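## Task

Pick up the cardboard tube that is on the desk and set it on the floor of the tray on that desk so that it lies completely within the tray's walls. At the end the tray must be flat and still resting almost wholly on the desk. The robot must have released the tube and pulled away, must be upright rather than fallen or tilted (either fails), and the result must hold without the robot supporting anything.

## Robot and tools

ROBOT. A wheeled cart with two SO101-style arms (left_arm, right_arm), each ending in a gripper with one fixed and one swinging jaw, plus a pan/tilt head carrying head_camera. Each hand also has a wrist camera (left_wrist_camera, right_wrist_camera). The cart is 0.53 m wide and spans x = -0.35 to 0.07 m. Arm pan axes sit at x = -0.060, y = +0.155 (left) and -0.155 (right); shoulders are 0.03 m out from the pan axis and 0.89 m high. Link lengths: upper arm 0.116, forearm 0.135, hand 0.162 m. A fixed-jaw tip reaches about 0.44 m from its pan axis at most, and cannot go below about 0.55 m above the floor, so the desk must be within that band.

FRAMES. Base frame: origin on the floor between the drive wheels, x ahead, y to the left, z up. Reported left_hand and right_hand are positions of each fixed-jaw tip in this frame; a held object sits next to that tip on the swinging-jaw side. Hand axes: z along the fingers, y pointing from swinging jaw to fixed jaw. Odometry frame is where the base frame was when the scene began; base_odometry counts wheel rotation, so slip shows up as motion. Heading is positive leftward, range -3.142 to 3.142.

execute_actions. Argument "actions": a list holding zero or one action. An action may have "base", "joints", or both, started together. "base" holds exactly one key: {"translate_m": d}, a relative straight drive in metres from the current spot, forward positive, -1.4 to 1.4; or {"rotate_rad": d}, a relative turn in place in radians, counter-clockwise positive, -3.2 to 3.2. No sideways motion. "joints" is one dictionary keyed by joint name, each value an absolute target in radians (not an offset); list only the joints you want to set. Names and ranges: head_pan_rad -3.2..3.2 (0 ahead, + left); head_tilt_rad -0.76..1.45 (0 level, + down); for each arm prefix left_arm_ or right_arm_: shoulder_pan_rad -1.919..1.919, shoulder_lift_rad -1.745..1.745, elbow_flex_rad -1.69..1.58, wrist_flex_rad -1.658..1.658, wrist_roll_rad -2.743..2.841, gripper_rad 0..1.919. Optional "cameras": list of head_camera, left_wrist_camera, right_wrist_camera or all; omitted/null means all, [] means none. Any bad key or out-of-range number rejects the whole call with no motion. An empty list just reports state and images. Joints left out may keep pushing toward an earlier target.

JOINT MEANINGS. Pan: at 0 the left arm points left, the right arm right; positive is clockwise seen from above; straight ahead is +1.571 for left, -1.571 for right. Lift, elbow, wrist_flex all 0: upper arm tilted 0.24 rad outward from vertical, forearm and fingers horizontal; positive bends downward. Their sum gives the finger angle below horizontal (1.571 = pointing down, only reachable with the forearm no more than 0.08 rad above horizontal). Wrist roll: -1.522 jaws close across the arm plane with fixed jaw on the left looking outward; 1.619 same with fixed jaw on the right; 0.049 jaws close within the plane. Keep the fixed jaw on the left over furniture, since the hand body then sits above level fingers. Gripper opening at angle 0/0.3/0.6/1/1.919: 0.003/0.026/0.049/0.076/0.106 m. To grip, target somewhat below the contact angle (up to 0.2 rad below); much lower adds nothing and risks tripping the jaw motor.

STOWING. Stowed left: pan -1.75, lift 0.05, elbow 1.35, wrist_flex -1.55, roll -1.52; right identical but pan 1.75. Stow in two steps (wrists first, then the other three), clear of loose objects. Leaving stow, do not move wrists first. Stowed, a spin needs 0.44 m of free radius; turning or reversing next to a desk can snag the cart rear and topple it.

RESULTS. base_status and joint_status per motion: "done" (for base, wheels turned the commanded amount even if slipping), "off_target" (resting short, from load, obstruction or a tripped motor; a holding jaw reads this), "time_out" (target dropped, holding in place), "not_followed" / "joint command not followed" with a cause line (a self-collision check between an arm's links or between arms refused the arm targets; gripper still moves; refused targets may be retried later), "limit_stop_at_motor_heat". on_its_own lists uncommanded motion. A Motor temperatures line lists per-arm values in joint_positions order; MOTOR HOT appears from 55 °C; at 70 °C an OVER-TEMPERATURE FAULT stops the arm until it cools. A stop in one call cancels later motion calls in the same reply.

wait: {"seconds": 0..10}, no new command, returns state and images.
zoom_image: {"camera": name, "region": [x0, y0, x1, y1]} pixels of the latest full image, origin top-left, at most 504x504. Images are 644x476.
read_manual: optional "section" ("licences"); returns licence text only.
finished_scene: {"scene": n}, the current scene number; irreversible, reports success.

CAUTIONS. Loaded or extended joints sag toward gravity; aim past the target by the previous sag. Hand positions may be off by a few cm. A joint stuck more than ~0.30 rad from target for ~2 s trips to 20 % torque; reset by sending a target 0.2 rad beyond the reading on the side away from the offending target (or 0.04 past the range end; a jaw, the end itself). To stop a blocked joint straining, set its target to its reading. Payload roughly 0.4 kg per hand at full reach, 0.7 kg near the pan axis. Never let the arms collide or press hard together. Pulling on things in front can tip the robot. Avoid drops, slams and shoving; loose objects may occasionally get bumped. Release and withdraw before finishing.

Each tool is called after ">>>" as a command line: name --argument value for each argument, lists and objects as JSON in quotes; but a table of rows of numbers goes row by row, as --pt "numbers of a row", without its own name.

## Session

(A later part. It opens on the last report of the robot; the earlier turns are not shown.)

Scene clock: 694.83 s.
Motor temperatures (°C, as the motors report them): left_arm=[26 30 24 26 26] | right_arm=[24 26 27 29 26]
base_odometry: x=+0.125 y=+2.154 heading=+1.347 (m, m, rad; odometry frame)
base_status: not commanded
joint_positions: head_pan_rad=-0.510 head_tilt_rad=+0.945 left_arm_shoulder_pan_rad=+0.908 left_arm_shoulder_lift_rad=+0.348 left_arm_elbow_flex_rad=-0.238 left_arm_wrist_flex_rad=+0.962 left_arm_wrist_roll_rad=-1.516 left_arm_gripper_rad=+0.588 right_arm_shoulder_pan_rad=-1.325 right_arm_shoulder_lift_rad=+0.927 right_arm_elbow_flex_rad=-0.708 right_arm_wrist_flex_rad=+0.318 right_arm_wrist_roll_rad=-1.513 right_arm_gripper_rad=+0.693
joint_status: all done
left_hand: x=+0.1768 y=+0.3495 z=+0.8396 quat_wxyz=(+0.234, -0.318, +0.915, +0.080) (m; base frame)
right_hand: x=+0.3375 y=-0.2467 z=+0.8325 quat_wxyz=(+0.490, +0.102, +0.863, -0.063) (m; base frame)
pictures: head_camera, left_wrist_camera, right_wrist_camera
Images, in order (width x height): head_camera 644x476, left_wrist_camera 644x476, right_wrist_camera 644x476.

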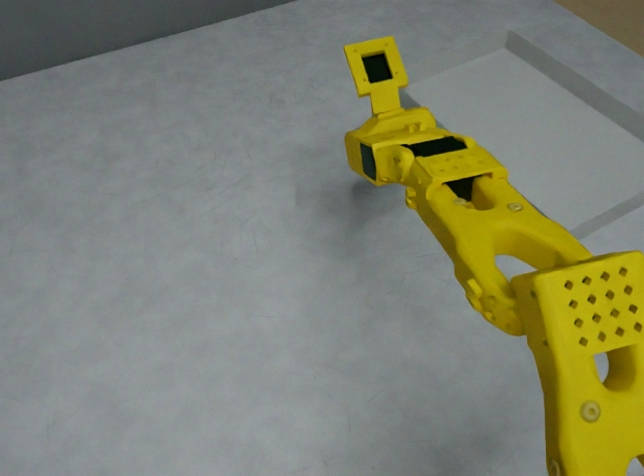

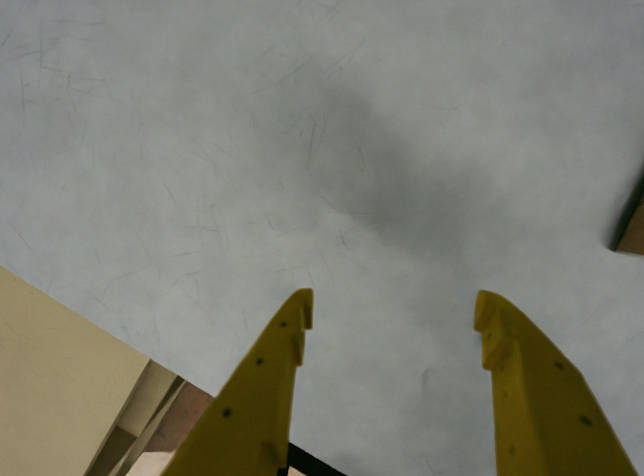

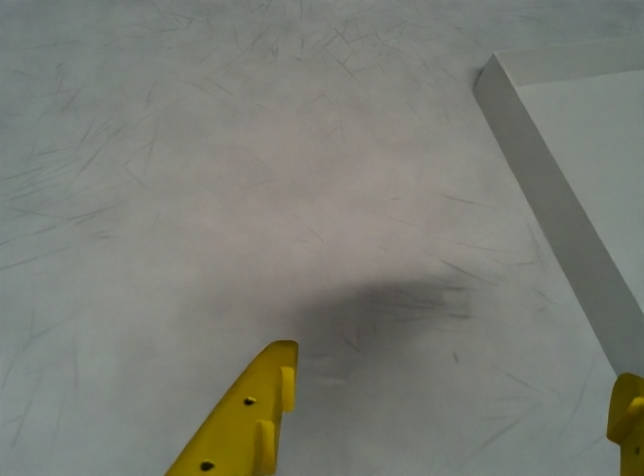

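The tube rolled on to the left. Look around.

>>> execute_actions --actions '[{"joints":{"head_pan_rad":0.2,"head_tilt_rad":0.95}}]' --cameras '["head_camera"]'

Scene clock: 697.33 s.
Motor temperatures (°C, as the motors report them): left_arm=[26 30 24 26 26] | right_arm=[24 26 27 29 26]
base_odometry: x=+0.125 y=+2.154 heading=+1.347 (m, m, rad; odometry frame)
base_status: not commanded
joint_positions: head_pan_rad=+0.190 head_tilt_rad=+0.945 left_arm_shoulder_pan_rad=+0.908 left_arm_shoulder_lift_rad=+0.348 left_arm_elbow_flex_rad=-0.238 left_arm_wrist_flex_rad=+0.962 left_arm_wrist_roll_rad=-1.516 left_arm_gripper_rad=+0.588 right_arm_shoulder_pan_rad=-1.325 right_arm_shoulder_lift_rad=+0.927 right_arm_elbow_flex_rad=-0.708 right_arm_wrist_flex_rad=+0.318 right_arm_wrist_roll_rad=-1.513 right_arm_gripper_rad=+0.693
joint_status: all done
left_hand: x=+0.1768 y=+0.3495 z=+0.8396 quat_wxyz=(+0.234, -0.318, +0.915, +0.080) (m; base frame)
right_hand: x=+0.3375 y=-0.2467 z=+0.8325 quat_wxyz=(+0.490, +0.102, +0.863, -0.063) (m; base frame)
pictures: head_camera
Images, in order (width x height): head_camera 644x476.

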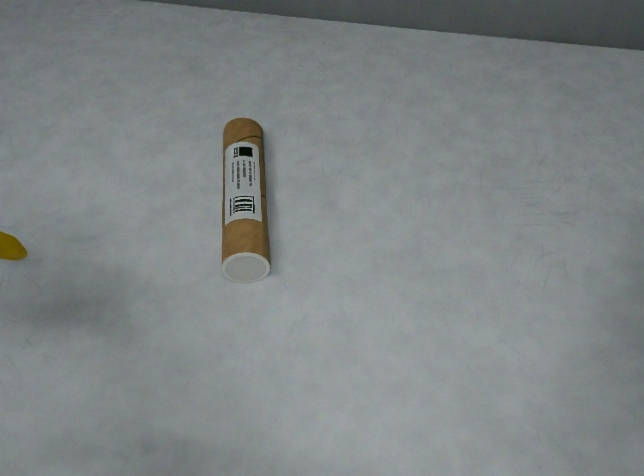

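>>> execute_actions --actions '[{"joints":{"left_arm_shoulder_pan_rad":1.571,"left_arm_shoulder_lift_rad":0.84,"left_arm_elbow_flex_rad":-0.92,"left_arm_wrist_flex_rad":1.27,"left_arm_wrist_roll_rad":-1.522,"left_arm_gripper_rad":0.7,"right_arm_shoulder_lift_rad":0.3,"right_arm_elbow_flex_rad":0.3,"right_arm_shoulder_pan_rad":-1.0}}]' --cameras '["head_camera","left_wrist_camera"]'

Scene clock: 703.90 s.
Motor temperatures (°C, as the motors report them): left_arm=[26 30 24 26 26] | right_arm=[24 26 27 29 26]
base_odometry: x=+0.125 y=+2.154 heading=+1.347 (m, m, rad; odometry frame)
base_status: not commanded
joint_positions: head_pan_rad=+0.190 head_tilt_rad=+0.945 left_arm_shoulder_pan_rad=+1.563 left_arm_shoulder_lift_rad=+0.862 left_arm_elbow_flex_rad=-0.879 left_arm_wrist_flex_rad=+1.264 left_arm_wrist_roll_rad=-1.516 left_arm_gripper_rad=+0.688 right_arm_shoulder_pan_rad=-1.005 right_arm_shoulder_lift_rad=+0.349 right_arm_elbow_flex_rad=+0.301 right_arm_wrist_flex_rad=+0.316 right_arm_wrist_roll_rad=-1.513 right_arm_gripper_rad=+0.693
joint_status: all done
left_hand: x=+0.2596 y=+0.1651 z=+0.8013 quat_wxyz=(+0.161, -0.007, +0.987, +0.000) (m; base frame)
right_hand: x=+0.1946 y=-0.3076 z=+0.7804 quat_wxyz=(+0.285, +0.262, +0.918, -0.085) (m; base frame)
pictures: head_camera, left_wrist_camera
Images, in order (width x height): head_camera 644x476, left_wrist_camera 644x476.

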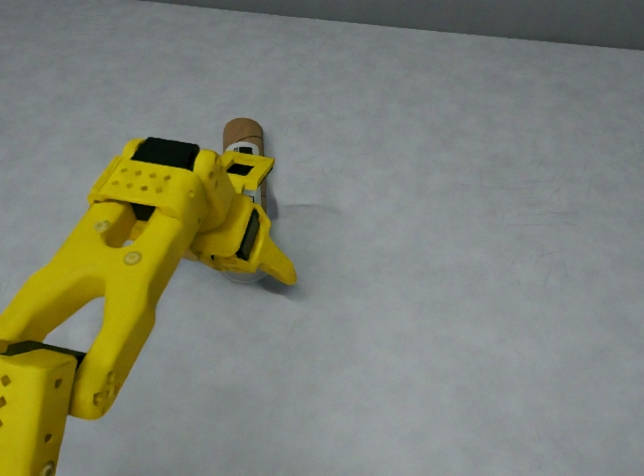

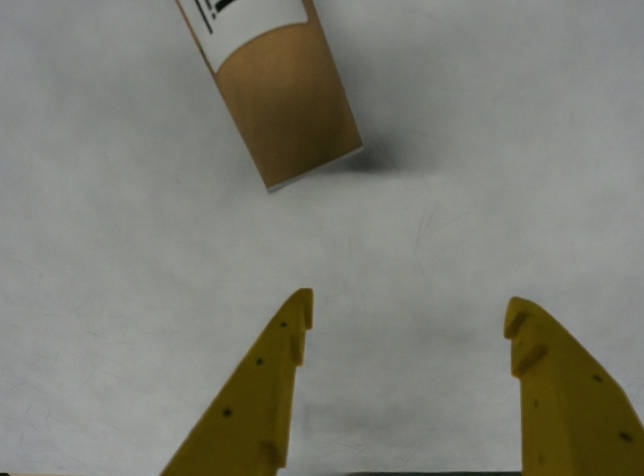

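>>> execute_actions --actions '[{"joints":{"left_arm_shoulder_pan_rad":1.50,"left_arm_shoulder_lift_rad":0.87,"left_arm_elbow_flex_rad":-0.68,"left_arm_wrist_flex_rad":0.45}}]' --cameras '["head_camera","left_wrist_camera"]'

Scene clock: 710.00 s.
Motor temperatures (°C, as the motors report them): left_arm=[26 30 24 26 26] | right_arm=[24 26 27 29 26]
base_odometry: x=+0.125 y=+2.154 heading=+1.347 (m, m, rad; odometry frame)
base_status: not commanded
joint_positions: head_pan_rad=+0.190 head_tilt_rad=+0.945 left_arm_shoulder_pan_rad=+1.508 left_arm_shoulder_lift_rad=+0.896 left_arm_elbow_flex_rad=-0.675 left_arm_wrist_flex_rad=+0.465 left_arm_wrist_roll_rad=-1.516 left_arm_gripper_rad=+0.688 right_arm_shoulder_pan_rad=-1.005 right_arm_shoulder_lift_rad=+0.349 right_arm_elbow_flex_rad=+0.301 right_arm_wrist_flex_rad=+0.316 right_arm_wrist_roll_rad=-1.513 right_arm_gripper_rad=+0.693
joint_status: all done
left_hand: x=+0.3314 y=+0.1873 z=+0.8163 quat_wxyz=(+0.428, -0.031, +0.903, +0.012) (m; base frame)
right_hand: x=+0.1946 y=-0.3076 z=+0.7804 quat_wxyz=(+0.285, +0.262, +0.918, -0.085) (m; base frame)
pictures: head_camera, left_wrist_camera
Images, in order (width x height): head_camera 644x476, left_wrist_camera 644x476.

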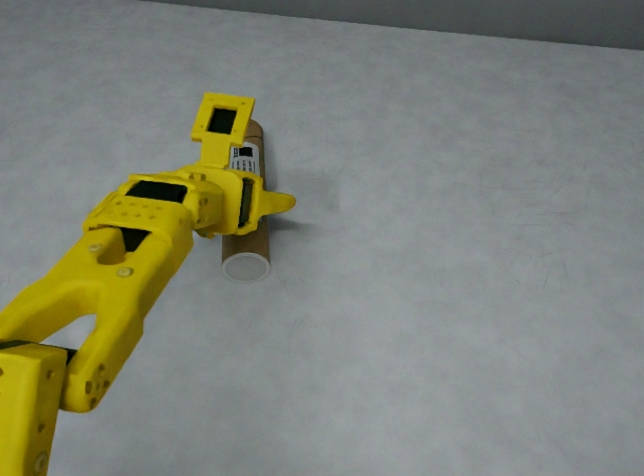

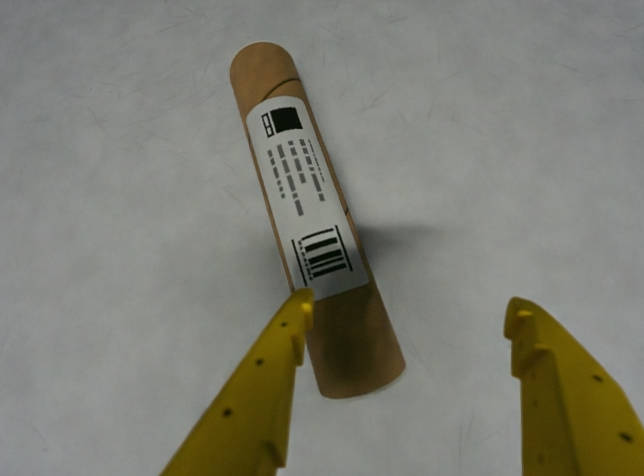

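>>> execute_actions --actions '[{"joints":{"left_arm_shoulder_pan_rad":1.435}}]' --cameras '["left_wrist_camera"]'

Scene clock: 712.87 s.
Motor temperatures (°C, as the motors report them): left_arm=[26 30 24 26 26] | right_arm=[24 26 27 29 26]
base_odometry: x=+0.125 y=+2.154 heading=+1.347 (m, m, rad; odometry frame)
base_status: not commanded
joint_positions: head_pan_rad=+0.190 head_tilt_rad=+0.945 left_arm_shoulder_pan_rad=+1.444 left_arm_shoulder_lift_rad=+0.896 left_arm_elbow_flex_rad=-0.675 left_arm_wrist_flex_rad=+0.465 left_arm_wrist_roll_rad=-1.516 left_arm_gripper_rad=+0.688 right_arm_shoulder_pan_rad=-1.005 right_arm_shoulder_lift_rad=+0.349 right_arm_elbow_flex_rad=+0.301 right_arm_wrist_flex_rad=+0.316 right_arm_wrist_roll_rad=-1.513 right_arm_gripper_rad=+0.693
joint_status: all done
left_hand: x=+0.3285 y=+0.2124 z=+0.8163 quat_wxyz=(+0.428, -0.060, +0.902, +0.026) (m; base frame)
right_hand: x=+0.1946 y=-0.3076 z=+0.7804 quat_wxyz=(+0.285, +0.262, +0.918, -0.085) (m; base frame)
pictures: left_wrist_camera
Images, in order (width x height): left_wrist_camera 644x476.

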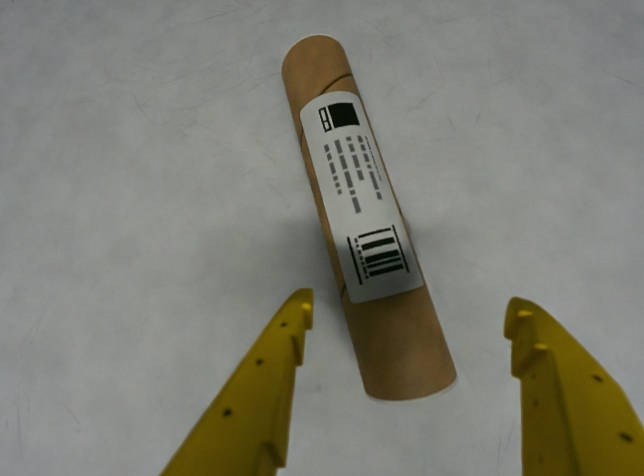

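>>> execute_actions --actions '[{"joints":{"left_arm_shoulder_lift_rad":1.15,"left_arm_elbow_flex_rad":-0.75,"left_arm_wrist_flex_rad":0.25}}]' --cameras '["left_wrist_camera"]'

Scene clock: 716.33 s.
Motor temperatures (°C, as the motors report them): left_arm=[26 30 24 26 26] | right_arm=[24 26 27 29 26]
base_odometry: x=+0.125 y=+2.154 heading=+1.347 (m, m, rad; odometry frame)
base_status: not commanded
joint_positions: head_pan_rad=+0.190 head_tilt_rad=+0.945 left_arm_shoulder_pan_rad=+1.444 left_arm_shoulder_lift_rad=+1.173 left_arm_elbow_flex_rad=-0.712 left_arm_wrist_flex_rad=+0.264 left_arm_wrist_roll_rad=-1.516 left_arm_gripper_rad=+0.689 right_arm_shoulder_pan_rad=-1.005 right_arm_shoulder_lift_rad=+0.349 right_arm_elbow_flex_rad=+0.301 right_arm_wrist_flex_rad=+0.316 right_arm_wrist_roll_rad=-1.513 right_arm_gripper_rad=+0.693
joint_status: all done
left_hand: x=+0.3240 y=+0.2119 z=+0.7497 quat_wxyz=(+0.410, -0.061, +0.910, +0.025) (m; base frame)
right_hand: x=+0.1946 y=-0.3076 z=+0.7804 quat_wxyz=(+0.285, +0.262, +0.918, -0.085) (m; base frame)
pictures: left_wrist_camera
Images, in order (width x height): left_wrist_camera 644x476.

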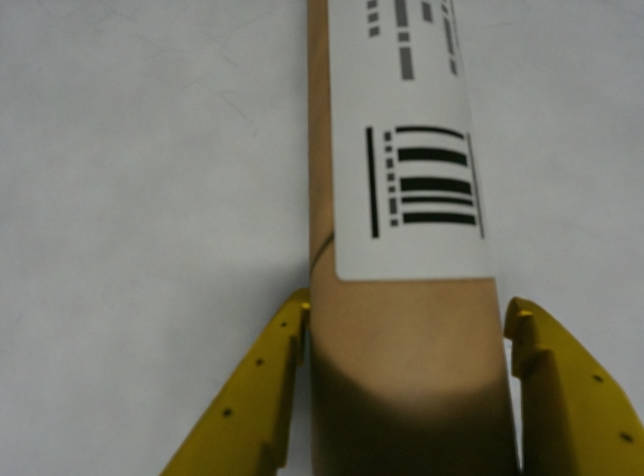

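>>> execute_actions --actions '[{"joints":{"left_arm_shoulder_lift_rad":1.19,"left_arm_gripper_rad":0.2}}]' --cameras '[]'

>>> execute_actions --actions '[{"joints":{"left_arm_shoulder_lift_rad":0.75,"left_arm_elbow_flex_rad":-0.6,"left_arm_wrist_flex_rad":0.5}}]' --cameras '["head_camera"]'

Scene clock: 719.13 s.
Motor temperatures (°C, as the motors report them): left_arm=[26 30 24 26 26] | right_arm=[24 26 27 29 26]
base_odometry: x=+0.125 y=+2.154 heading=+1.347 (m, m, rad; odometry frame)
base_status: not commanded
joint_positions: head_pan_rad=+0.190 head_tilt_rad=+0.945 left_arm_shoulder_pan_rad=+1.444 left_arm_shoulder_lift_rad=+1.201 left_arm_elbow_flex_rad=-0.721 left_arm_wrist_flex_rad=+0.261 left_arm_wrist_roll_rad=-1.516 left_arm_gripper_rad=+0.502 right_arm_shoulder_pan_rad=-1.005 right_arm_shoulder_lift_rad=+0.349 right_arm_elbow_flex_rad=+0.301 right_arm_wrist_flex_rad=+0.316 right_arm_wrist_roll_rad=-1.513 right_arm_gripper_rad=+0.693
joint_status: left_arm_gripper_rad off_target (ended at +0.502, target +0.200); the others done
left_hand: x=+0.3218 y=+0.2116 z=+0.7425 quat_wxyz=(+0.403, -0.061, +0.913, +0.024) (m; base frame)
right_hand: x=+0.1946 y=-0.3076 z=+0.7804 quat_wxyz=(+0.285, +0.262, +0.918, -0.085) (m; base frame)
pictures: none
No camera images: the call's "cameras" was empty. Leave "cameras" out to get every camera's image.

Scene clock: 720.17 s.
Motor temperatures (°C, as the motors report them): left_arm=[26 30 24 26 26] | right_arm=[24 26 27 29 26]
base_odometry: x=+0.125 y=+2.154 heading=+1.347 (m, m, rad; odometry frame)
base_status: not commanded
joint_positions: head_pan_rad=+0.190 head_tilt_rad=+0.945 left_arm_shoulder_pan_rad=+1.444 left_arm_shoulder_lift_rad=+0.814 left_arm_elbow_flex_rad=-0.591 left_arm_wrist_flex_rad=+0.499 left_arm_wrist_roll_rad=-1.516 left_arm_gripper_rad=+0.500 right_arm_shoulder_pan_rad=-1.005 right_arm_shoulder_lift_rad=+0.349 right_arm_elbow_flex_rad=+0.301 right_arm_wrist_flex_rad=+0.316 right_arm_wrist_roll_rad=-1.513 right_arm_gripper_rad=+0.693
joint_status: all done
left_hand: x=+0.3204 y=+0.2114 z=+0.8198 quat_wxyz=(+0.411, -0.061, +0.909, +0.025) (m; base frame)
right_hand: x=+0.1946 y=-0.3076 z=+0.7804 quat_wxyz=(+0.285, +0.262, +0.918, -0.085) (m; base frame)
pictures: head_camera
Images, in order (width x height): head_camera 644x476.

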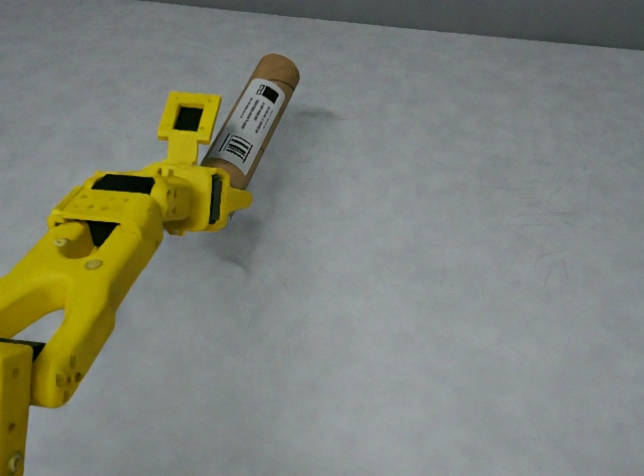

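>>> execute_actions --actions '[{"joints":{"head_pan_rad":-0.6}}]' --cameras '["head_camera"]'

Scene clock: 723.73 s.
Motor temperatures (°C, as the motors report them): left_arm=[26 30 24 26 26] | right_arm=[24 26 27 29 26]
base_odometry: x=+0.125 y=+2.154 heading=+1.347 (m, m, rad; odometry frame)
base_status: not commanded
joint_positions: head_pan_rad=-0.590 head_tilt_rad=+0.945 left_arm_shoulder_pan_rad=+1.444 left_arm_shoulder_lift_rad=+0.814 left_arm_elbow_flex_rad=-0.591 left_arm_wrist_flex_rad=+0.499 left_arm_wrist_roll_rad=-1.516 left_arm_gripper_rad=+0.500 right_arm_shoulder_pan_rad=-1.005 right_arm_shoulder_lift_rad=+0.349 right_arm_elbow_flex_rad=+0.301 right_arm_wrist_flex_rad=+0.316 right_arm_wrist_roll_rad=-1.513 right_arm_gripper_rad=+0.693
joint_status: all done
left_hand: x=+0.3204 y=+0.2114 z=+0.8198 quat_wxyz=(+0.411, -0.061, +0.909, +0.025) (m; base frame)
right_hand: x=+0.1946 y=-0.3076 z=+0.7804 quat_wxyz=(+0.285, +0.262, +0.918, -0.085) (m; base frame)
pictures: head_camera
Images, in order (width x height): head_camera 644x476.

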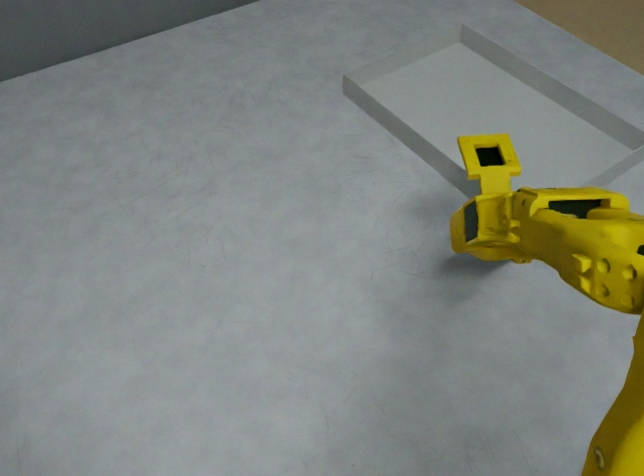

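>>> execute_actions --actions '[{"joints":{"right_arm_shoulder_pan_rad":-0.752,"right_arm_shoulder_lift_rad":0.98,"right_arm_elbow_flex_rad":-0.98,"right_arm_wrist_flex_rad":0.9,"right_arm_wrist_roll_rad":0.647,"right_arm_gripper_rad":0.6}}]' --cameras '["right_wrist_camera"]'

Scene clock: 729.67 s.
Motor temperatures (°C, as the motors report them): left_arm=[26 30 24 26 26] | right_arm=[24 26 27 29 26]
base_odometry: x=+0.125 y=+2.154 heading=+1.347 (m, m, rad; odometry frame)
base_status: not commanded
joint_positions: head_pan_rad=-0.590 head_tilt_rad=+0.945 left_arm_shoulder_pan_rad=+1.444 left_arm_shoulder_lift_rad=+0.814 left_arm_elbow_flex_rad=-0.591 left_arm_wrist_flex_rad=+0.499 left_arm_wrist_roll_rad=-1.516 left_arm_gripper_rad=+0.500 right_arm_shoulder_pan_rad=-0.759 right_arm_shoulder_lift_rad=+1.006 right_arm_elbow_flex_rad=-0.941 right_arm_wrist_flex_rad=+0.893 right_arm_wrist_roll_rad=+0.640 right_arm_gripper_rad=+0.607
joint_status: all done
left_hand: x=+0.3204 y=+0.2114 z=+0.8198 quat_wxyz=(+0.411, -0.061, +0.909, +0.025) (m; base frame)
right_hand: x=+0.1861 y=-0.4213 z=+0.7923 quat_wxyz=(+0.025, -0.596, +0.744, -0.301) (m; base frame)
pictures: right_wrist_camera
Images, in order (width x height): right_wrist_camera 644x476.

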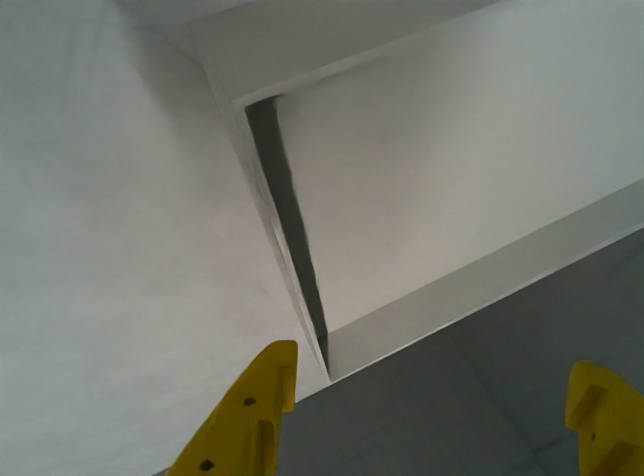

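>>> execute_actions --actions '[{"joints":{"right_arm_shoulder_lift_rad":1.16,"right_arm_elbow_flex_rad":-0.88,"right_arm_wrist_flex_rad":0.62}}]' --cameras '[]'

>>> execute_actions --actions '[{"joints":{"right_arm_gripper_rad":0.0}}]' --cameras '["head_camera","right_wrist_camera"]'

Scene clock: 732.90 s.
Motor temperatures (°C, as the motors report them): left_arm=[26 30 24 26 26] | right_arm=[24 26 27 29 26]
base_odometry: x=+0.125 y=+2.154 heading=+1.347 (m, m, rad; odometry frame)
base_status: not commanded
joint_positions: head_pan_rad=-0.590 head_tilt_rad=+0.945 left_arm_shoulder_pan_rad=+1.444 left_arm_shoulder_lift_rad=+0.814 left_arm_elbow_flex_rad=-0.591 left_arm_wrist_flex_rad=+0.499 left_arm_wrist_roll_rad=-1.516 left_arm_gripper_rad=+0.500 right_arm_shoulder_pan_rad=-0.759 right_arm_shoulder_lift_rad=+1.188 right_arm_elbow_flex_rad=-0.876 right_arm_wrist_flex_rad=+0.635 right_arm_wrist_roll_rad=+0.640 right_arm_gripper_rad=+0.607
joint_status: all done
left_hand: x=+0.3204 y=+0.2114 z=+0.8198 quat_wxyz=(+0.411, -0.061, +0.909, +0.025) (m; base frame)
right_hand: x=+0.1869 y=-0.4221 z=+0.7394 quat_wxyz=(+0.026, -0.595, +0.743, -0.305) (m; base frame)
pictures: none
No camera images: the call's "cameras" was empty. Leave "cameras" out to get every camera's image.

Scene clock: 733.80 s.
Motor temperatures (°C, as the motors report them): left_arm=[26 30 24 26 26] | right_arm=[24 26 27 29 26]
base_odometry: x=+0.125 y=+2.154 heading=+1.347 (m, m, rad; odometry frame)
base_status: not commanded
joint_positions: head_pan_rad=-0.590 head_tilt_rad=+0.945 left_arm_shoulder_pan_rad=+1.444 left_arm_shoulder_lift_rad=+0.814 left_arm_elbow_flex_rad=-0.591 left_arm_wrist_flex_rad=+0.499 left_arm_wrist_roll_rad=-1.516 left_arm_gripper_rad=+0.500 right_arm_shoulder_pan_rad=-0.759 right_arm_shoulder_lift_rad=+1.188 right_arm_elbow_flex_rad=-0.876 right_arm_wrist_flex_rad=+0.632 right_arm_wrist_roll_rad=+0.643 right_arm_gripper_rad=+0.049
joint_status: right_arm_gripper_rad off_target (ended at +0.049, target +0.000)
left_hand: x=+0.3204 y=+0.2114 z=+0.8198 quat_wxyz=(+0.411, -0.061, +0.909, +0.025) (m; base frame)
right_hand: x=+0.1871 y=-0.4224 z=+0.7397 quat_wxyz=(+0.025, -0.596, +0.742, -0.307) (m; base frame)
pictures: head_camera, right_wrist_camera
Images, in order (width x height): head_camera 644x476, right_wrist_camera 644x476.

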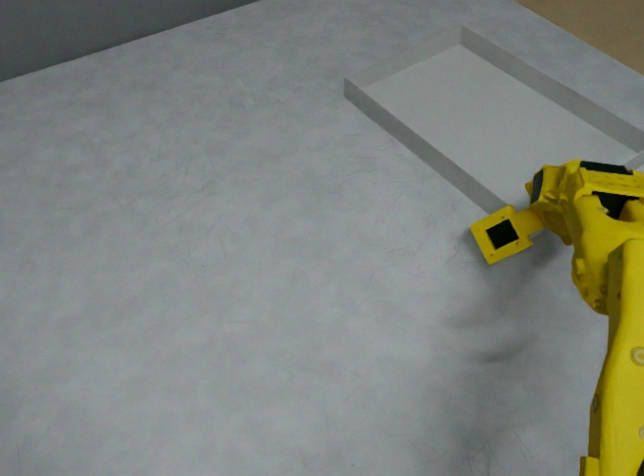

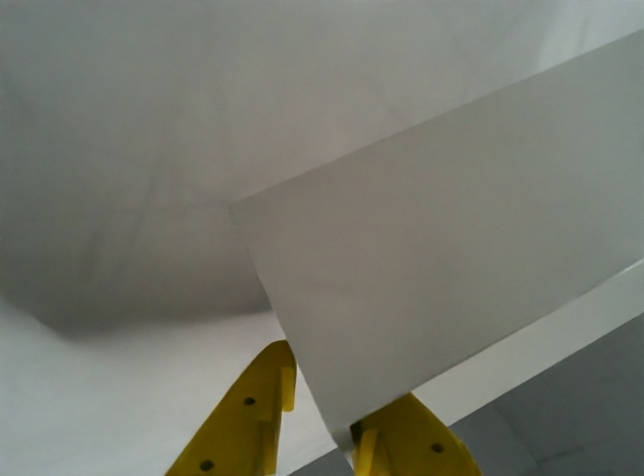

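Gripped. Retract, then pan left.

>>> execute_actions --actions '[{"joints":{"right_arm_shoulder_lift_rad":0.47,"right_arm_elbow_flex_rad":0.45,"right_arm_wrist_flex_rad":0.15}}]' --cameras '[]'

>>> execute_actions --actions '[{"joints":{"right_arm_shoulder_pan_rad":-1.9,"head_pan_rad":-0.1}}]' --cameras '["head_camera"]'

Scene clock: 737.50 s.
Motor temperatures (°C, as the motors report them): left_arm=[26 30 24 26 26] | right_arm=[24 26 27 29 26]
base_odometry: x=+0.125 y=+2.154 heading=+1.347 (m, m, rad; odometry frame)
base_status: not commanded
joint_positions: head_pan_rad=-0.590 head_tilt_rad=+0.945 left_arm_shoulder_pan_rad=+1.444 left_arm_shoulder_lift_rad=+0.814 left_arm_elbow_flex_rad=-0.591 left_arm_wrist_flex_rad=+0.499 left_arm_wrist_roll_rad=-1.516 left_arm_gripper_rad=+0.500 right_arm_shoulder_pan_rad=-0.756 right_arm_shoulder_lift_rad=+0.469 right_arm_elbow_flex_rad=+0.413 right_arm_wrist_flex_rad=+0.151 right_arm_wrist_roll_rad=+0.646 right_arm_gripper_rad=+0.040
joint_status: all done
left_hand: x=+0.3204 y=+0.2114 z=+0.8198 quat_wxyz=(+0.411, -0.061, +0.909, +0.025) (m; base frame)
right_hand: x=+0.1237 y=-0.3568 z=+0.7399 quat_wxyz=(+0.021, -0.604, +0.752, -0.265) (m; base frame)
pictures: none
No camera images: the call's "cameras" was empty. Leave "cameras" out to get every camera's image.

Scene clock: 739.07 s.
Motor temperatures (°C, as the motors report them): left_arm=[26 30 24 26 26] | right_arm=[24 26 27 29 26]
base_odometry: x=+0.125 y=+2.154 heading=+1.347 (m, m, rad; odometry frame)
base_status: not commanded
joint_positions: head_pan_rad=-0.110 head_tilt_rad=+0.945 left_arm_shoulder_pan_rad=+1.444 left_arm_shoulder_lift_rad=+0.814 left_arm_elbow_flex_rad=-0.591 left_arm_wrist_flex_rad=+0.499 left_arm_wrist_roll_rad=-1.516 left_arm_gripper_rad=+0.500 right_arm_shoulder_pan_rad=-1.874 right_arm_shoulder_lift_rad=+0.467 right_arm_elbow_flex_rad=+0.427 right_arm_wrist_flex_rad=+0.151 right_arm_wrist_roll_rad=+0.646 right_arm_gripper_rad=+0.033
joint_status: right_arm_shoulder_pan_rad off_target (ended at -1.875, target -1.900); the others done
joint sent to its limit — the command would take right_arm_shoulder_pan_rad past its lower limit, so that joint was sent only as far as its limit.
left_hand: x=+0.3204 y=+0.2114 z=+0.8198 quat_wxyz=(+0.411, -0.061, +0.909, +0.025) (m; base frame)
right_hand: x=+0.1988 y=-0.0790 z=+0.7380 quat_wxyz=(+0.155, -0.912, +0.317, -0.209) (m; base frame)
pictures: head_camera
Images, in order (width x height): head_camera 644x476.

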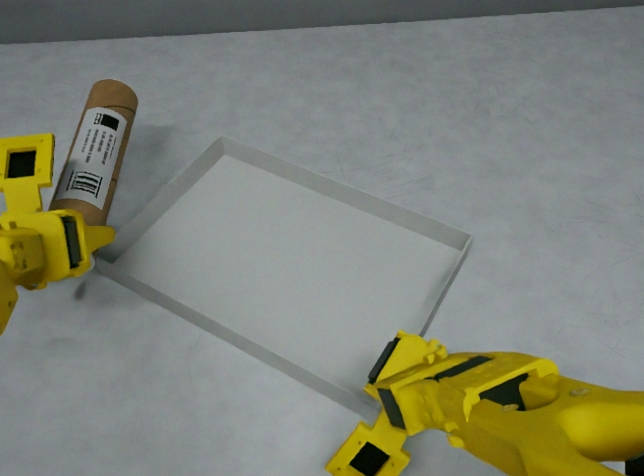

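>>> execute_actions --actions '[{"joints":{"right_arm_gripper_rad":0.7}}]' --cameras '[]'

>>> execute_actions --actions '[{"joints":{"right_arm_shoulder_lift_rad":-0.2,"right_arm_elbow_flex_rad":0.6,"right_arm_wrist_flex_rad":0.6,"right_arm_shoulder_pan_rad":-0.9,"left_arm_shoulder_pan_rad":1.8}}]' --cameras '["head_camera"]'

Scene clock: 746.57 s.
Motor temperatures (°C, as the motors report them): left_arm=[26 30 24 26 26] | right_arm=[24 26 27 29 26]
base_odometry: x=+0.125 y=+2.154 heading=+1.347 (m, m, rad; odometry frame)
base_status: not commanded
joint_positions: head_pan_rad=-0.110 head_tilt_rad=+0.945 left_arm_shoulder_pan_rad=+1.444 left_arm_shoulder_lift_rad=+0.814 left_arm_elbow_flex_rad=-0.591 left_arm_wrist_flex_rad=+0.499 left_arm_wrist_roll_rad=-1.516 left_arm_gripper_rad=+0.500 right_arm_shoulder_pan_rad=-1.879 right_arm_shoulder_lift_rad=+0.481 right_arm_elbow_flex_rad=+0.448 right_arm_wrist_flex_rad=+0.151 right_arm_wrist_roll_rad=+0.646 right_arm_gripper_rad=+0.692
joint_status: all done
left_hand: x=+0.3204 y=+0.2114 z=+0.8198 quat_wxyz=(+0.411, -0.061, +0.909, +0.025) (m; base frame)
right_hand: x=+0.1913 y=-0.0800 z=+0.7313 quat_wxyz=(+0.145, -0.917, +0.317, -0.195) (m; base frame)
pictures: none
No camera images: the call's "cameras" was empty. Leave "cameras" out to get every camera's image.

Scene clock: 748.03 s.
Motor temperatures (°C, as the motors report them): left_arm=[26 30 24 26 26] | right_arm=[24 26 27 29 26]
base_odometry: x=+0.125 y=+2.154 heading=+1.347 (m, m, rad; odometry frame)
base_status: not commanded
joint_positions: head_pan_rad=-0.110 head_tilt_rad=+0.945 left_arm_shoulder_pan_rad=+1.792 left_arm_shoulder_lift_rad=+0.814 left_arm_elbow_flex_rad=-0.591 left_arm_wrist_flex_rad=+0.499 left_arm_wrist_roll_rad=-1.516 left_arm_gripper_rad=+0.500 right_arm_shoulder_pan_rad=-0.908 right_arm_shoulder_lift_rad=-0.163 right_arm_elbow_flex_rad=+0.602 right_arm_wrist_flex_rad=+0.592 right_arm_wrist_roll_rad=+0.646 right_arm_gripper_rad=+0.694
joint_status: all done
left_hand: x=+0.3168 y=+0.0782 z=+0.8198 quat_wxyz=(+0.409, +0.098, +0.906, -0.047) (m; base frame)
right_hand: x=+0.1271 y=-0.3072 z=+0.8161 quat_wxyz=(+0.041, -0.659, +0.704, -0.264) (m; base frame)
pictures: head_camera
Images, in order (width x height): head_camera 644x476.

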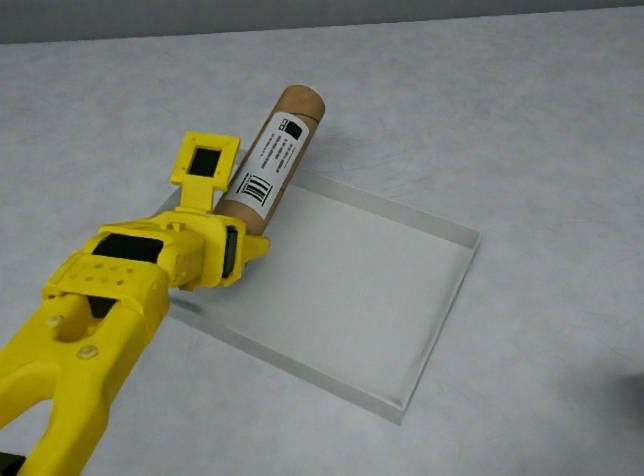

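>>> execute_actions --actions '[{"joints":{"left_arm_shoulder_lift_rad":0.08,"left_arm_elbow_flex_rad":0.63,"left_arm_wrist_flex_rad":-0.08,"left_arm_wrist_roll_rad":-2.55}}]' --cameras '["head_camera"]'

Scene clock: 757.27 s.
Motor temperatures (°C, as the motors report them): left_arm=[26 30 24 26 26] | right_arm=[24 26 27 29 26]
base_odometry: x=+0.125 y=+2.154 heading=+1.347 (m, m, rad; odometry frame)
base_status: not commanded
joint_positions: head_pan_rad=-0.110 head_tilt_rad=+0.945 left_arm_shoulder_pan_rad=+1.792 left_arm_shoulder_lift_rad=+0.125 left_arm_elbow_flex_rad=+0.635 left_arm_wrist_flex_rad=-0.061 left_arm_wrist_roll_rad=-2.541 left_arm_gripper_rad=+0.500 right_arm_shoulder_pan_rad=-0.908 right_arm_shoulder_lift_rad=-0.163 right_arm_elbow_flex_rad=+0.602 right_arm_wrist_flex_rad=+0.592 right_arm_wrist_roll_rad=+0.646 right_arm_gripper_rad=+0.694
joint_status: all done
left_hand: x=+0.2343 y=+0.0931 z=+0.8147 quat_wxyz=(+0.389, +0.527, +0.738, +0.164) (m; base frame)
right_hand: x=+0.1271 y=-0.3072 z=+0.8161 quat_wxyz=(+0.041, -0.659, +0.704, -0.264) (m; base frame)
pictures: head_camera
Images, in order (width x height): head_camera 644x476.

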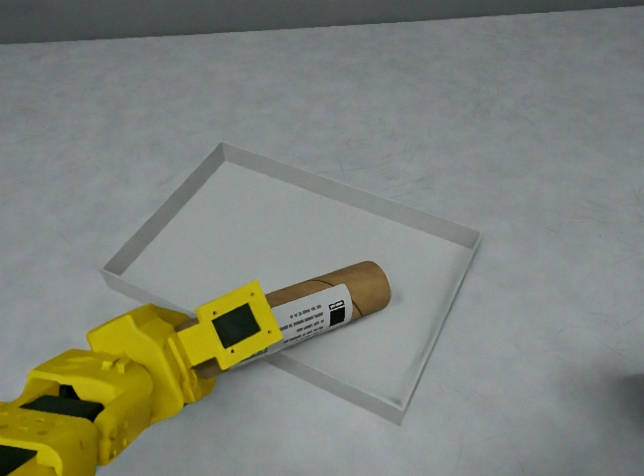

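>>> execute_actions --actions '[{"joints":{"left_arm_shoulder_lift_rad":0.49,"left_arm_elbow_flex_rad":-0.02,"left_arm_wrist_flex_rad":0.15}}]' --cameras '["head_camera"]'

Scene clock: 760.70 s.
Motor temperatures (°C, as the motors report them): left_arm=[26 30 24 26 26] | right_arm=[24 26 27 29 26]
base_odometry: x=+0.125 y=+2.154 heading=+1.347 (m, m, rad; odometry frame)
base_status: not commanded
joint_positions: head_pan_rad=-0.110 head_tilt_rad=+0.945 left_arm_shoulder_pan_rad=+1.792 left_arm_shoulder_lift_rad=+0.514 left_arm_elbow_flex_rad=+0.027 left_arm_wrist_flex_rad=+0.148 left_arm_wrist_roll_rad=-2.541 left_arm_gripper_rad=+0.493 right_arm_shoulder_pan_rad=-0.908 right_arm_shoulder_lift_rad=-0.163 right_arm_elbow_flex_rad=+0.602 right_arm_wrist_flex_rad=+0.592 right_arm_wrist_roll_rad=+0.646 right_arm_gripper_rad=+0.694
joint_status: all done
left_hand: x=+0.2888 y=+0.0809 z=+0.8164 quat_wxyz=(+0.393, +0.525, +0.736, +0.166) (m; base frame)
right_hand: x=+0.1271 y=-0.3072 z=+0.8161 quat_wxyz=(+0.041, -0.659, +0.704, -0.264) (m; base frame)
pictures: head_camera
Images, in order (width x height): head_camera 644x476.

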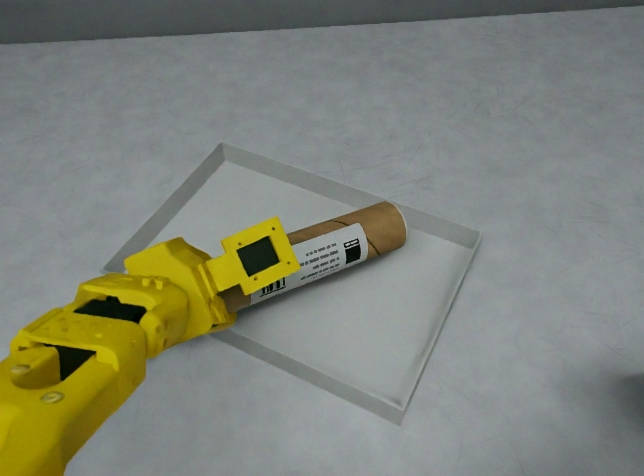

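>>> execute_actions --actions '[{"joints":{"left_arm_wrist_roll_rad":-2.74,"left_arm_shoulder_lift_rad":0.62,"left_arm_elbow_flex_rad":0.1,"left_arm_wrist_flex_rad":0.0}}]' --cameras '["head_camera"]'

Scene clock: 763.60 s.
Motor temperatures (°C, as the motors report them): left_arm=[26 31 24 26 26] | right_arm=[24 26 27 29 26]
base_odometry: x=+0.125 y=+2.154 heading=+1.347 (m, m, rad; odometry frame)
base_status: not commanded
joint_positions: head_pan_rad=-0.110 head_tilt_rad=+0.945 left_arm_shoulder_pan_rad=+1.792 left_arm_shoulder_lift_rad=+0.619 left_arm_elbow_flex_rad=+0.089 left_arm_wrist_flex_rad=+0.002 left_arm_wrist_roll_rad=-2.693 left_arm_gripper_rad=+0.489 right_arm_shoulder_pan_rad=-0.908 right_arm_shoulder_lift_rad=-0.163 right_arm_elbow_flex_rad=+0.602 right_arm_wrist_flex_rad=+0.592 right_arm_wrist_roll_rad=+0.646 right_arm_gripper_rad=+0.694
joint_status: left_arm_wrist_roll_rad off_target (ended at -2.693, target -2.740); the others done
joint sent to its limit — the command would take left_arm_wrist_roll_rad past its lower limit, so that joint was sent only as far as its limit.
left_hand: x=+0.2830 y=+0.0811 z=+0.7864 quat_wxyz=(+0.371, +0.583, +0.698, +0.191) (m; base frame)
right_hand: x=+0.1271 y=-0.3072 z=+0.8161 quat_wxyz=(+0.041, -0.659, +0.704, -0.264) (m; base frame)
pictures: head_camera
Images, in order (width x height): head_camera 644x476.

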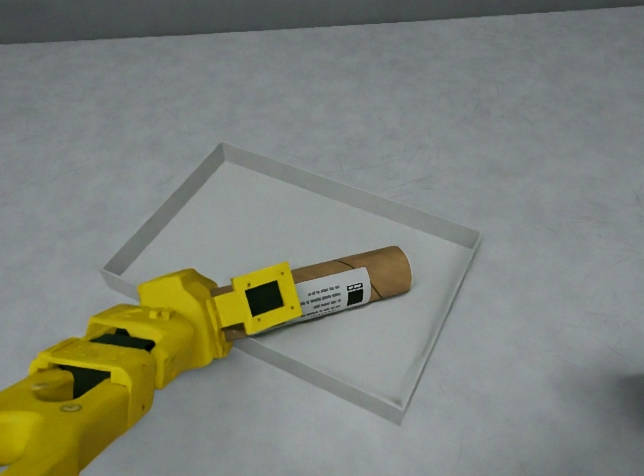

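>>> execute_actions --actions '[{"joints":{"left_arm_shoulder_lift_rad":0.70,"left_arm_gripper_rad":0.9}}]' --cameras '[]'

>>> execute_actions --actions '[{"joints":{"left_arm_shoulder_lift_rad":0.1,"left_arm_elbow_flex_rad":0.3,"left_arm_wrist_flex_rad":0.3}}]' --cameras '["head_camera"]'

Scene clock: 766.47 s.
Motor temperatures (°C, as the motors report them): left_arm=[26 31 24 26 26] | right_arm=[24 26 27 29 26]
base_odometry: x=+0.125 y=+2.154 heading=+1.347 (m, m, rad; odometry frame)
base_status: not commanded
joint_positions: head_pan_rad=-0.110 head_tilt_rad=+0.945 left_arm_shoulder_pan_rad=+1.792 left_arm_shoulder_lift_rad=+0.675 left_arm_elbow_flex_rad=+0.080 left_arm_wrist_flex_rad=-0.007 left_arm_wrist_roll_rad=-2.700 left_arm_gripper_rad=+0.876 right_arm_shoulder_pan_rad=-0.908 right_arm_shoulder_lift_rad=-0.163 right_arm_elbow_flex_rad=+0.602 right_arm_wrist_flex_rad=+0.592 right_arm_wrist_roll_rad=+0.646 right_arm_gripper_rad=+0.694
joint_status: all done
left_hand: x=+0.2794 y=+0.0818 z=+0.7721 quat_wxyz=(+0.355, +0.590, +0.701, +0.184) (m; base frame)
right_hand: x=+0.1271 y=-0.3072 z=+0.8161 quat_wxyz=(+0.041, -0.659, +0.704, -0.264) (m; base frame)
pictures: none
No camera images: the call's "cameras" was empty. Leave "cameras" out to get every camera's image.

Scene clock: 767.63 s.
Motor temperatures (°C, as the motors report them): left_arm=[26 31 24 26 26] | right_arm=[24 26 27 29 26]
base_odometry: x=+0.125 y=+2.154 heading=+1.347 (m, m, rad; odometry frame)
base_status: not commanded
joint_positions: head_pan_rad=-0.110 head_tilt_rad=+0.945 left_arm_shoulder_pan_rad=+1.792 left_arm_shoulder_lift_rad=+0.142 left_arm_elbow_flex_rad=+0.302 left_arm_wrist_flex_rad=+0.296 left_arm_wrist_roll_rad=-2.703 left_arm_gripper_rad=+0.888 right_arm_shoulder_pan_rad=-0.908 right_arm_shoulder_lift_rad=-0.163 right_arm_elbow_flex_rad=+0.602 right_arm_wrist_flex_rad=+0.592 right_arm_wrist_roll_rad=+0.646 right_arm_gripper_rad=+0.694
joint_status: all done
left_hand: x=+0.2543 y=+0.0875 z=+0.8452 quat_wxyz=(+0.358, +0.590, +0.699, +0.186) (m; base frame)
right_hand: x=+0.1271 y=-0.3072 z=+0.8161 quat_wxyz=(+0.041, -0.659, +0.704, -0.264) (m; base frame)
pictures: head_camera
Images, in order (width x height): head_camera 644x476.

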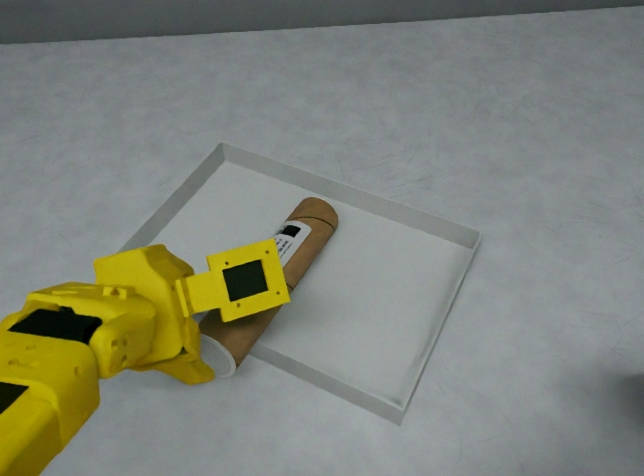

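>>> execute_actions --actions '[{"joints":{"left_arm_shoulder_pan_rad":1.2,"left_arm_wrist_roll_rad":-1.52}}]' --cameras '["head_camera"]'

Scene clock: 771.00 s.
Motor temperatures (°C, as the motors report them): left_arm=[26 31 24 26 26] | right_arm=[24 26 27 29 26]
base_odometry: x=+0.125 y=+2.154 heading=+1.347 (m, m, rad; odometry frame)
base_status: not commanded
joint_positions: head_pan_rad=-0.110 head_tilt_rad=+0.945 left_arm_shoulder_pan_rad=+1.209 left_arm_shoulder_lift_rad=+0.142 left_arm_elbow_flex_rad=+0.302 left_arm_wrist_flex_rad=+0.296 left_arm_wrist_roll_rad=-1.530 left_arm_gripper_rad=+0.888 right_arm_shoulder_pan_rad=-0.908 right_arm_shoulder_lift_rad=-0.163 right_arm_elbow_flex_rad=+0.602 right_arm_wrist_flex_rad=+0.592 right_arm_wrist_roll_rad=+0.646 right_arm_gripper_rad=+0.694
joint_status: all done
left_hand: x=+0.2333 y=+0.2743 z=+0.8397 quat_wxyz=(+0.396, -0.161, +0.901, +0.074) (m; base frame)
right_hand: x=+0.1271 y=-0.3072 z=+0.8161 quat_wxyz=(+0.041, -0.659, +0.704, -0.264) (m; base frame)
pictures: head_camera
Images, in order (width x height): head_camera 644x476.

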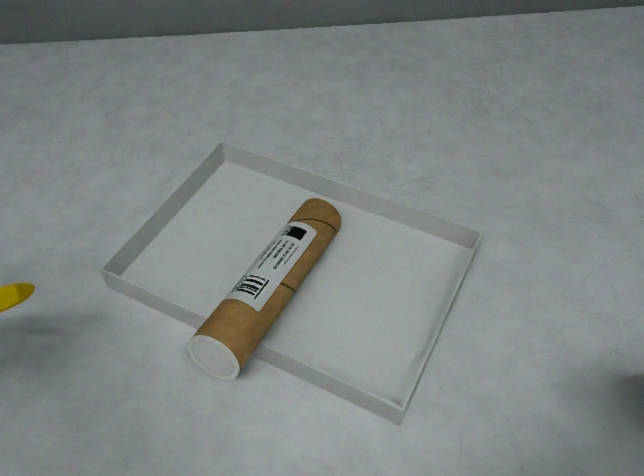

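>>> execute_actions --actions '[{"joints":{"left_arm_shoulder_pan_rad":1.85,"left_arm_shoulder_lift_rad":0.31,"left_arm_elbow_flex_rad":-0.18,"left_arm_wrist_flex_rad":1.0,"left_arm_wrist_roll_rad":-1.8,"left_arm_gripper_rad":0.75}}]' --cameras '["head_camera","left_wrist_camera"]'

Scene clock: 777.80 s.
Motor temperatures (°C, as the motors report them): left_arm=[26 31 24 26 26] | right_arm=[24 26 27 29 26]
base_odometry: x=+0.125 y=+2.154 heading=+1.347 (m, m, rad; odometry frame)
base_status: not commanded
joint_positions: head_pan_rad=-0.110 head_tilt_rad=+0.945 left_arm_shoulder_pan_rad=+1.841 left_arm_shoulder_lift_rad=+0.325 left_arm_elbow_flex_rad=-0.138 left_arm_wrist_flex_rad=+0.994 left_arm_wrist_roll_rad=-1.791 left_arm_gripper_rad=+0.762 right_arm_shoulder_pan_rad=-0.908 right_arm_shoulder_lift_rad=-0.163 right_arm_elbow_flex_rad=+0.602 right_arm_wrist_flex_rad=+0.592 right_arm_wrist_roll_rad=+0.646 right_arm_gripper_rad=+0.694
joint_status: all done
left_hand: x=+0.2207 y=+0.0851 z=+0.8241 quat_wxyz=(+0.194, +0.261, +0.946, +0.000) (m; base frame)
right_hand: x=+0.1271 y=-0.3072 z=+0.8161 quat_wxyz=(+0.041, -0.659, +0.704, -0.264) (m; base frame)
pictures: head_camera, left_wrist_camera
Images, in order (width x height): head_camera 644x476, left_wrist_camera 644x476.

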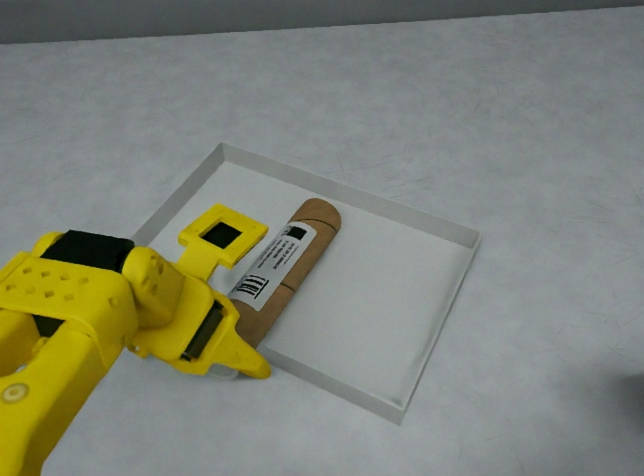

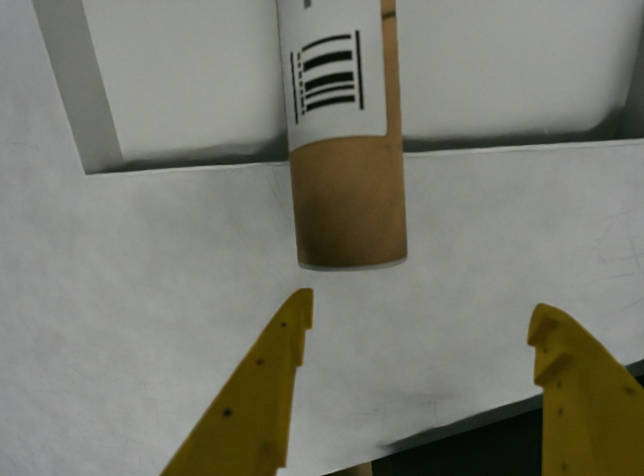

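>>> execute_actions --actions '[{"joints":{"left_arm_shoulder_pan_rad":1.80,"left_arm_shoulder_lift_rad":0.80,"left_arm_elbow_flex_rad":-0.98,"left_arm_wrist_flex_rad":1.32}}]' --cameras '["left_wrist_camera"]'

Scene clock: 783.20 s.
Motor temperatures (°C, as the motors report them): left_arm=[26 31 24 26 26] | right_arm=[24 26 27 29 26]
base_odometry: x=+0.125 y=+2.154 heading=+1.347 (m, m, rad; odometry frame)
base_status: not commanded
joint_positions: head_pan_rad=-0.110 head_tilt_rad=+0.945 left_arm_shoulder_pan_rad=+1.809 left_arm_shoulder_lift_rad=+0.822 left_arm_elbow_flex_rad=-0.939 left_arm_wrist_flex_rad=+1.313 left_arm_wrist_roll_rad=-1.791 left_arm_gripper_rad=+0.762 right_arm_shoulder_pan_rad=-0.908 right_arm_shoulder_lift_rad=-0.163 right_arm_elbow_flex_rad=+0.602 right_arm_wrist_flex_rad=+0.592 right_arm_wrist_roll_rad=+0.646 right_arm_gripper_rad=+0.694
joint_status: all done
left_hand: x=+0.2584 y=+0.0855 z=+0.8223 quat_wxyz=(+0.186, +0.246, +0.951, +0.003) (m; base frame)
right_hand: x=+0.1271 y=-0.3072 z=+0.8161 quat_wxyz=(+0.041, -0.659, +0.704, -0.264) (m; base frame)
pictures: left_wrist_camera
Images, in order (width x height): left_wrist_camera 644x476.

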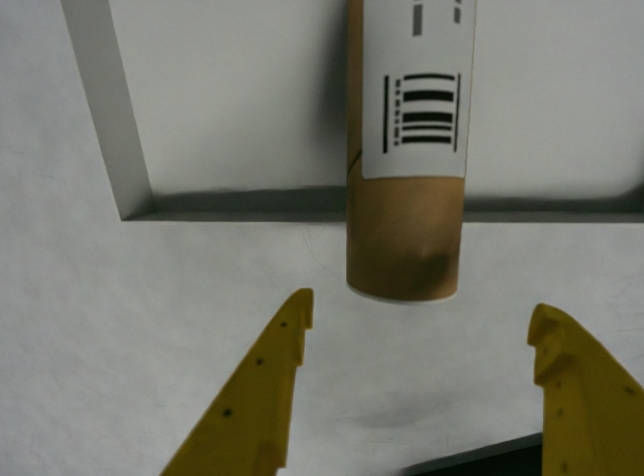

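>>> execute_actions --actions '[{"joints":{"left_arm_shoulder_lift_rad":0.89,"left_arm_elbow_flex_rad":-0.68,"left_arm_wrist_flex_rad":0.93}}]' --cameras '[]'

>>> execute_actions --actions '[{"joints":{"left_arm_gripper_rad":0.2}}]' --cameras '["left_wrist_camera"]'

Scene clock: 786.80 s.
Motor temperatures (°C, as the motors report them): left_arm=[26 31 24 26 26] | right_arm=[24 26 27 29 26]
base_odometry: x=+0.125 y=+2.154 heading=+1.347 (m, m, rad; odometry frame)
base_status: not commanded
joint_positions: head_pan_rad=-0.110 head_tilt_rad=+0.945 left_arm_shoulder_pan_rad=+1.809 left_arm_shoulder_lift_rad=+0.914 left_arm_elbow_flex_rad=-0.677 left_arm_wrist_flex_rad=+0.942 left_arm_wrist_roll_rad=-1.791 left_arm_gripper_rad=+0.762 right_arm_shoulder_pan_rad=-0.908 right_arm_shoulder_lift_rad=-0.163 right_arm_elbow_flex_rad=+0.602 right_arm_wrist_flex_rad=+0.592 right_arm_wrist_roll_rad=+0.646 right_arm_gripper_rad=+0.694
joint_status: all done
left_hand: x=+0.2644 y=+0.0840 z=+0.7662 quat_wxyz=(+0.194, +0.246, +0.950, +0.003) (m; base frame)
right_hand: x=+0.1271 y=-0.3072 z=+0.8161 quat_wxyz=(+0.041, -0.659, +0.704, -0.264) (m; base frame)
pictures: none
No camera images: the call's "cameras" was empty. Leave "cameras" out to get every camera's image.

Scene clock: 787.60 s.
Motor temperatures (°C, as the motors report them): left_arm=[26 31 24 26 26] | right_arm=[24 26 27 29 26]
base_odometry: x=+0.125 y=+2.154 heading=+1.347 (m, m, rad; odometry frame)
base_status: not commanded
joint_positions: head_pan_rad=-0.110 head_tilt_rad=+0.945 left_arm_shoulder_pan_rad=+1.809 left_arm_shoulder_lift_rad=+0.914 left_arm_elbow_flex_rad=-0.677 left_arm_wrist_flex_rad=+0.942 left_arm_wrist_roll_rad=-1.791 left_arm_gripper_rad=+0.542 right_arm_shoulder_pan_rad=-0.908 right_arm_shoulder_lift_rad=-0.163 right_arm_elbow_flex_rad=+0.602 right_arm_wrist_flex_rad=+0.592 right_arm_wrist_roll_rad=+0.646 right_arm_gripper_rad=+0.694
joint_status: left_arm_gripper_rad off_target (ended at +0.542, target +0.200)
left_hand: x=+0.2644 y=+0.0840 z=+0.7662 quat_wxyz=(+0.194, +0.246, +0.950, +0.003) (m; base frame)
right_hand: x=+0.1271 y=-0.3072 z=+0.8161 quat_wxyz=(+0.041, -0.659, +0.704, -0.264) (m; base frame)
pictures: left_wrist_camera
Images, in order (width x height): left_wrist_camera 644x476.

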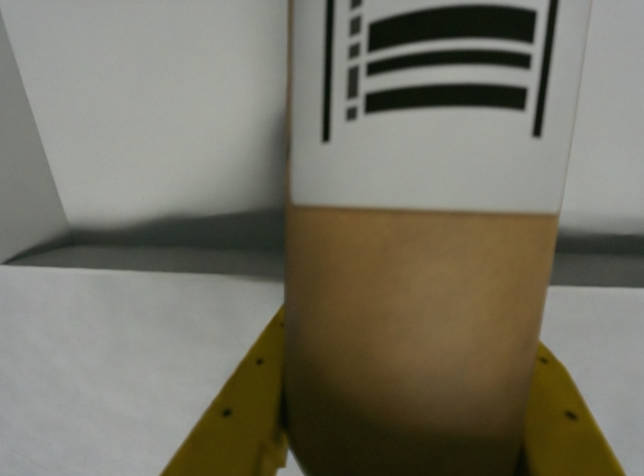

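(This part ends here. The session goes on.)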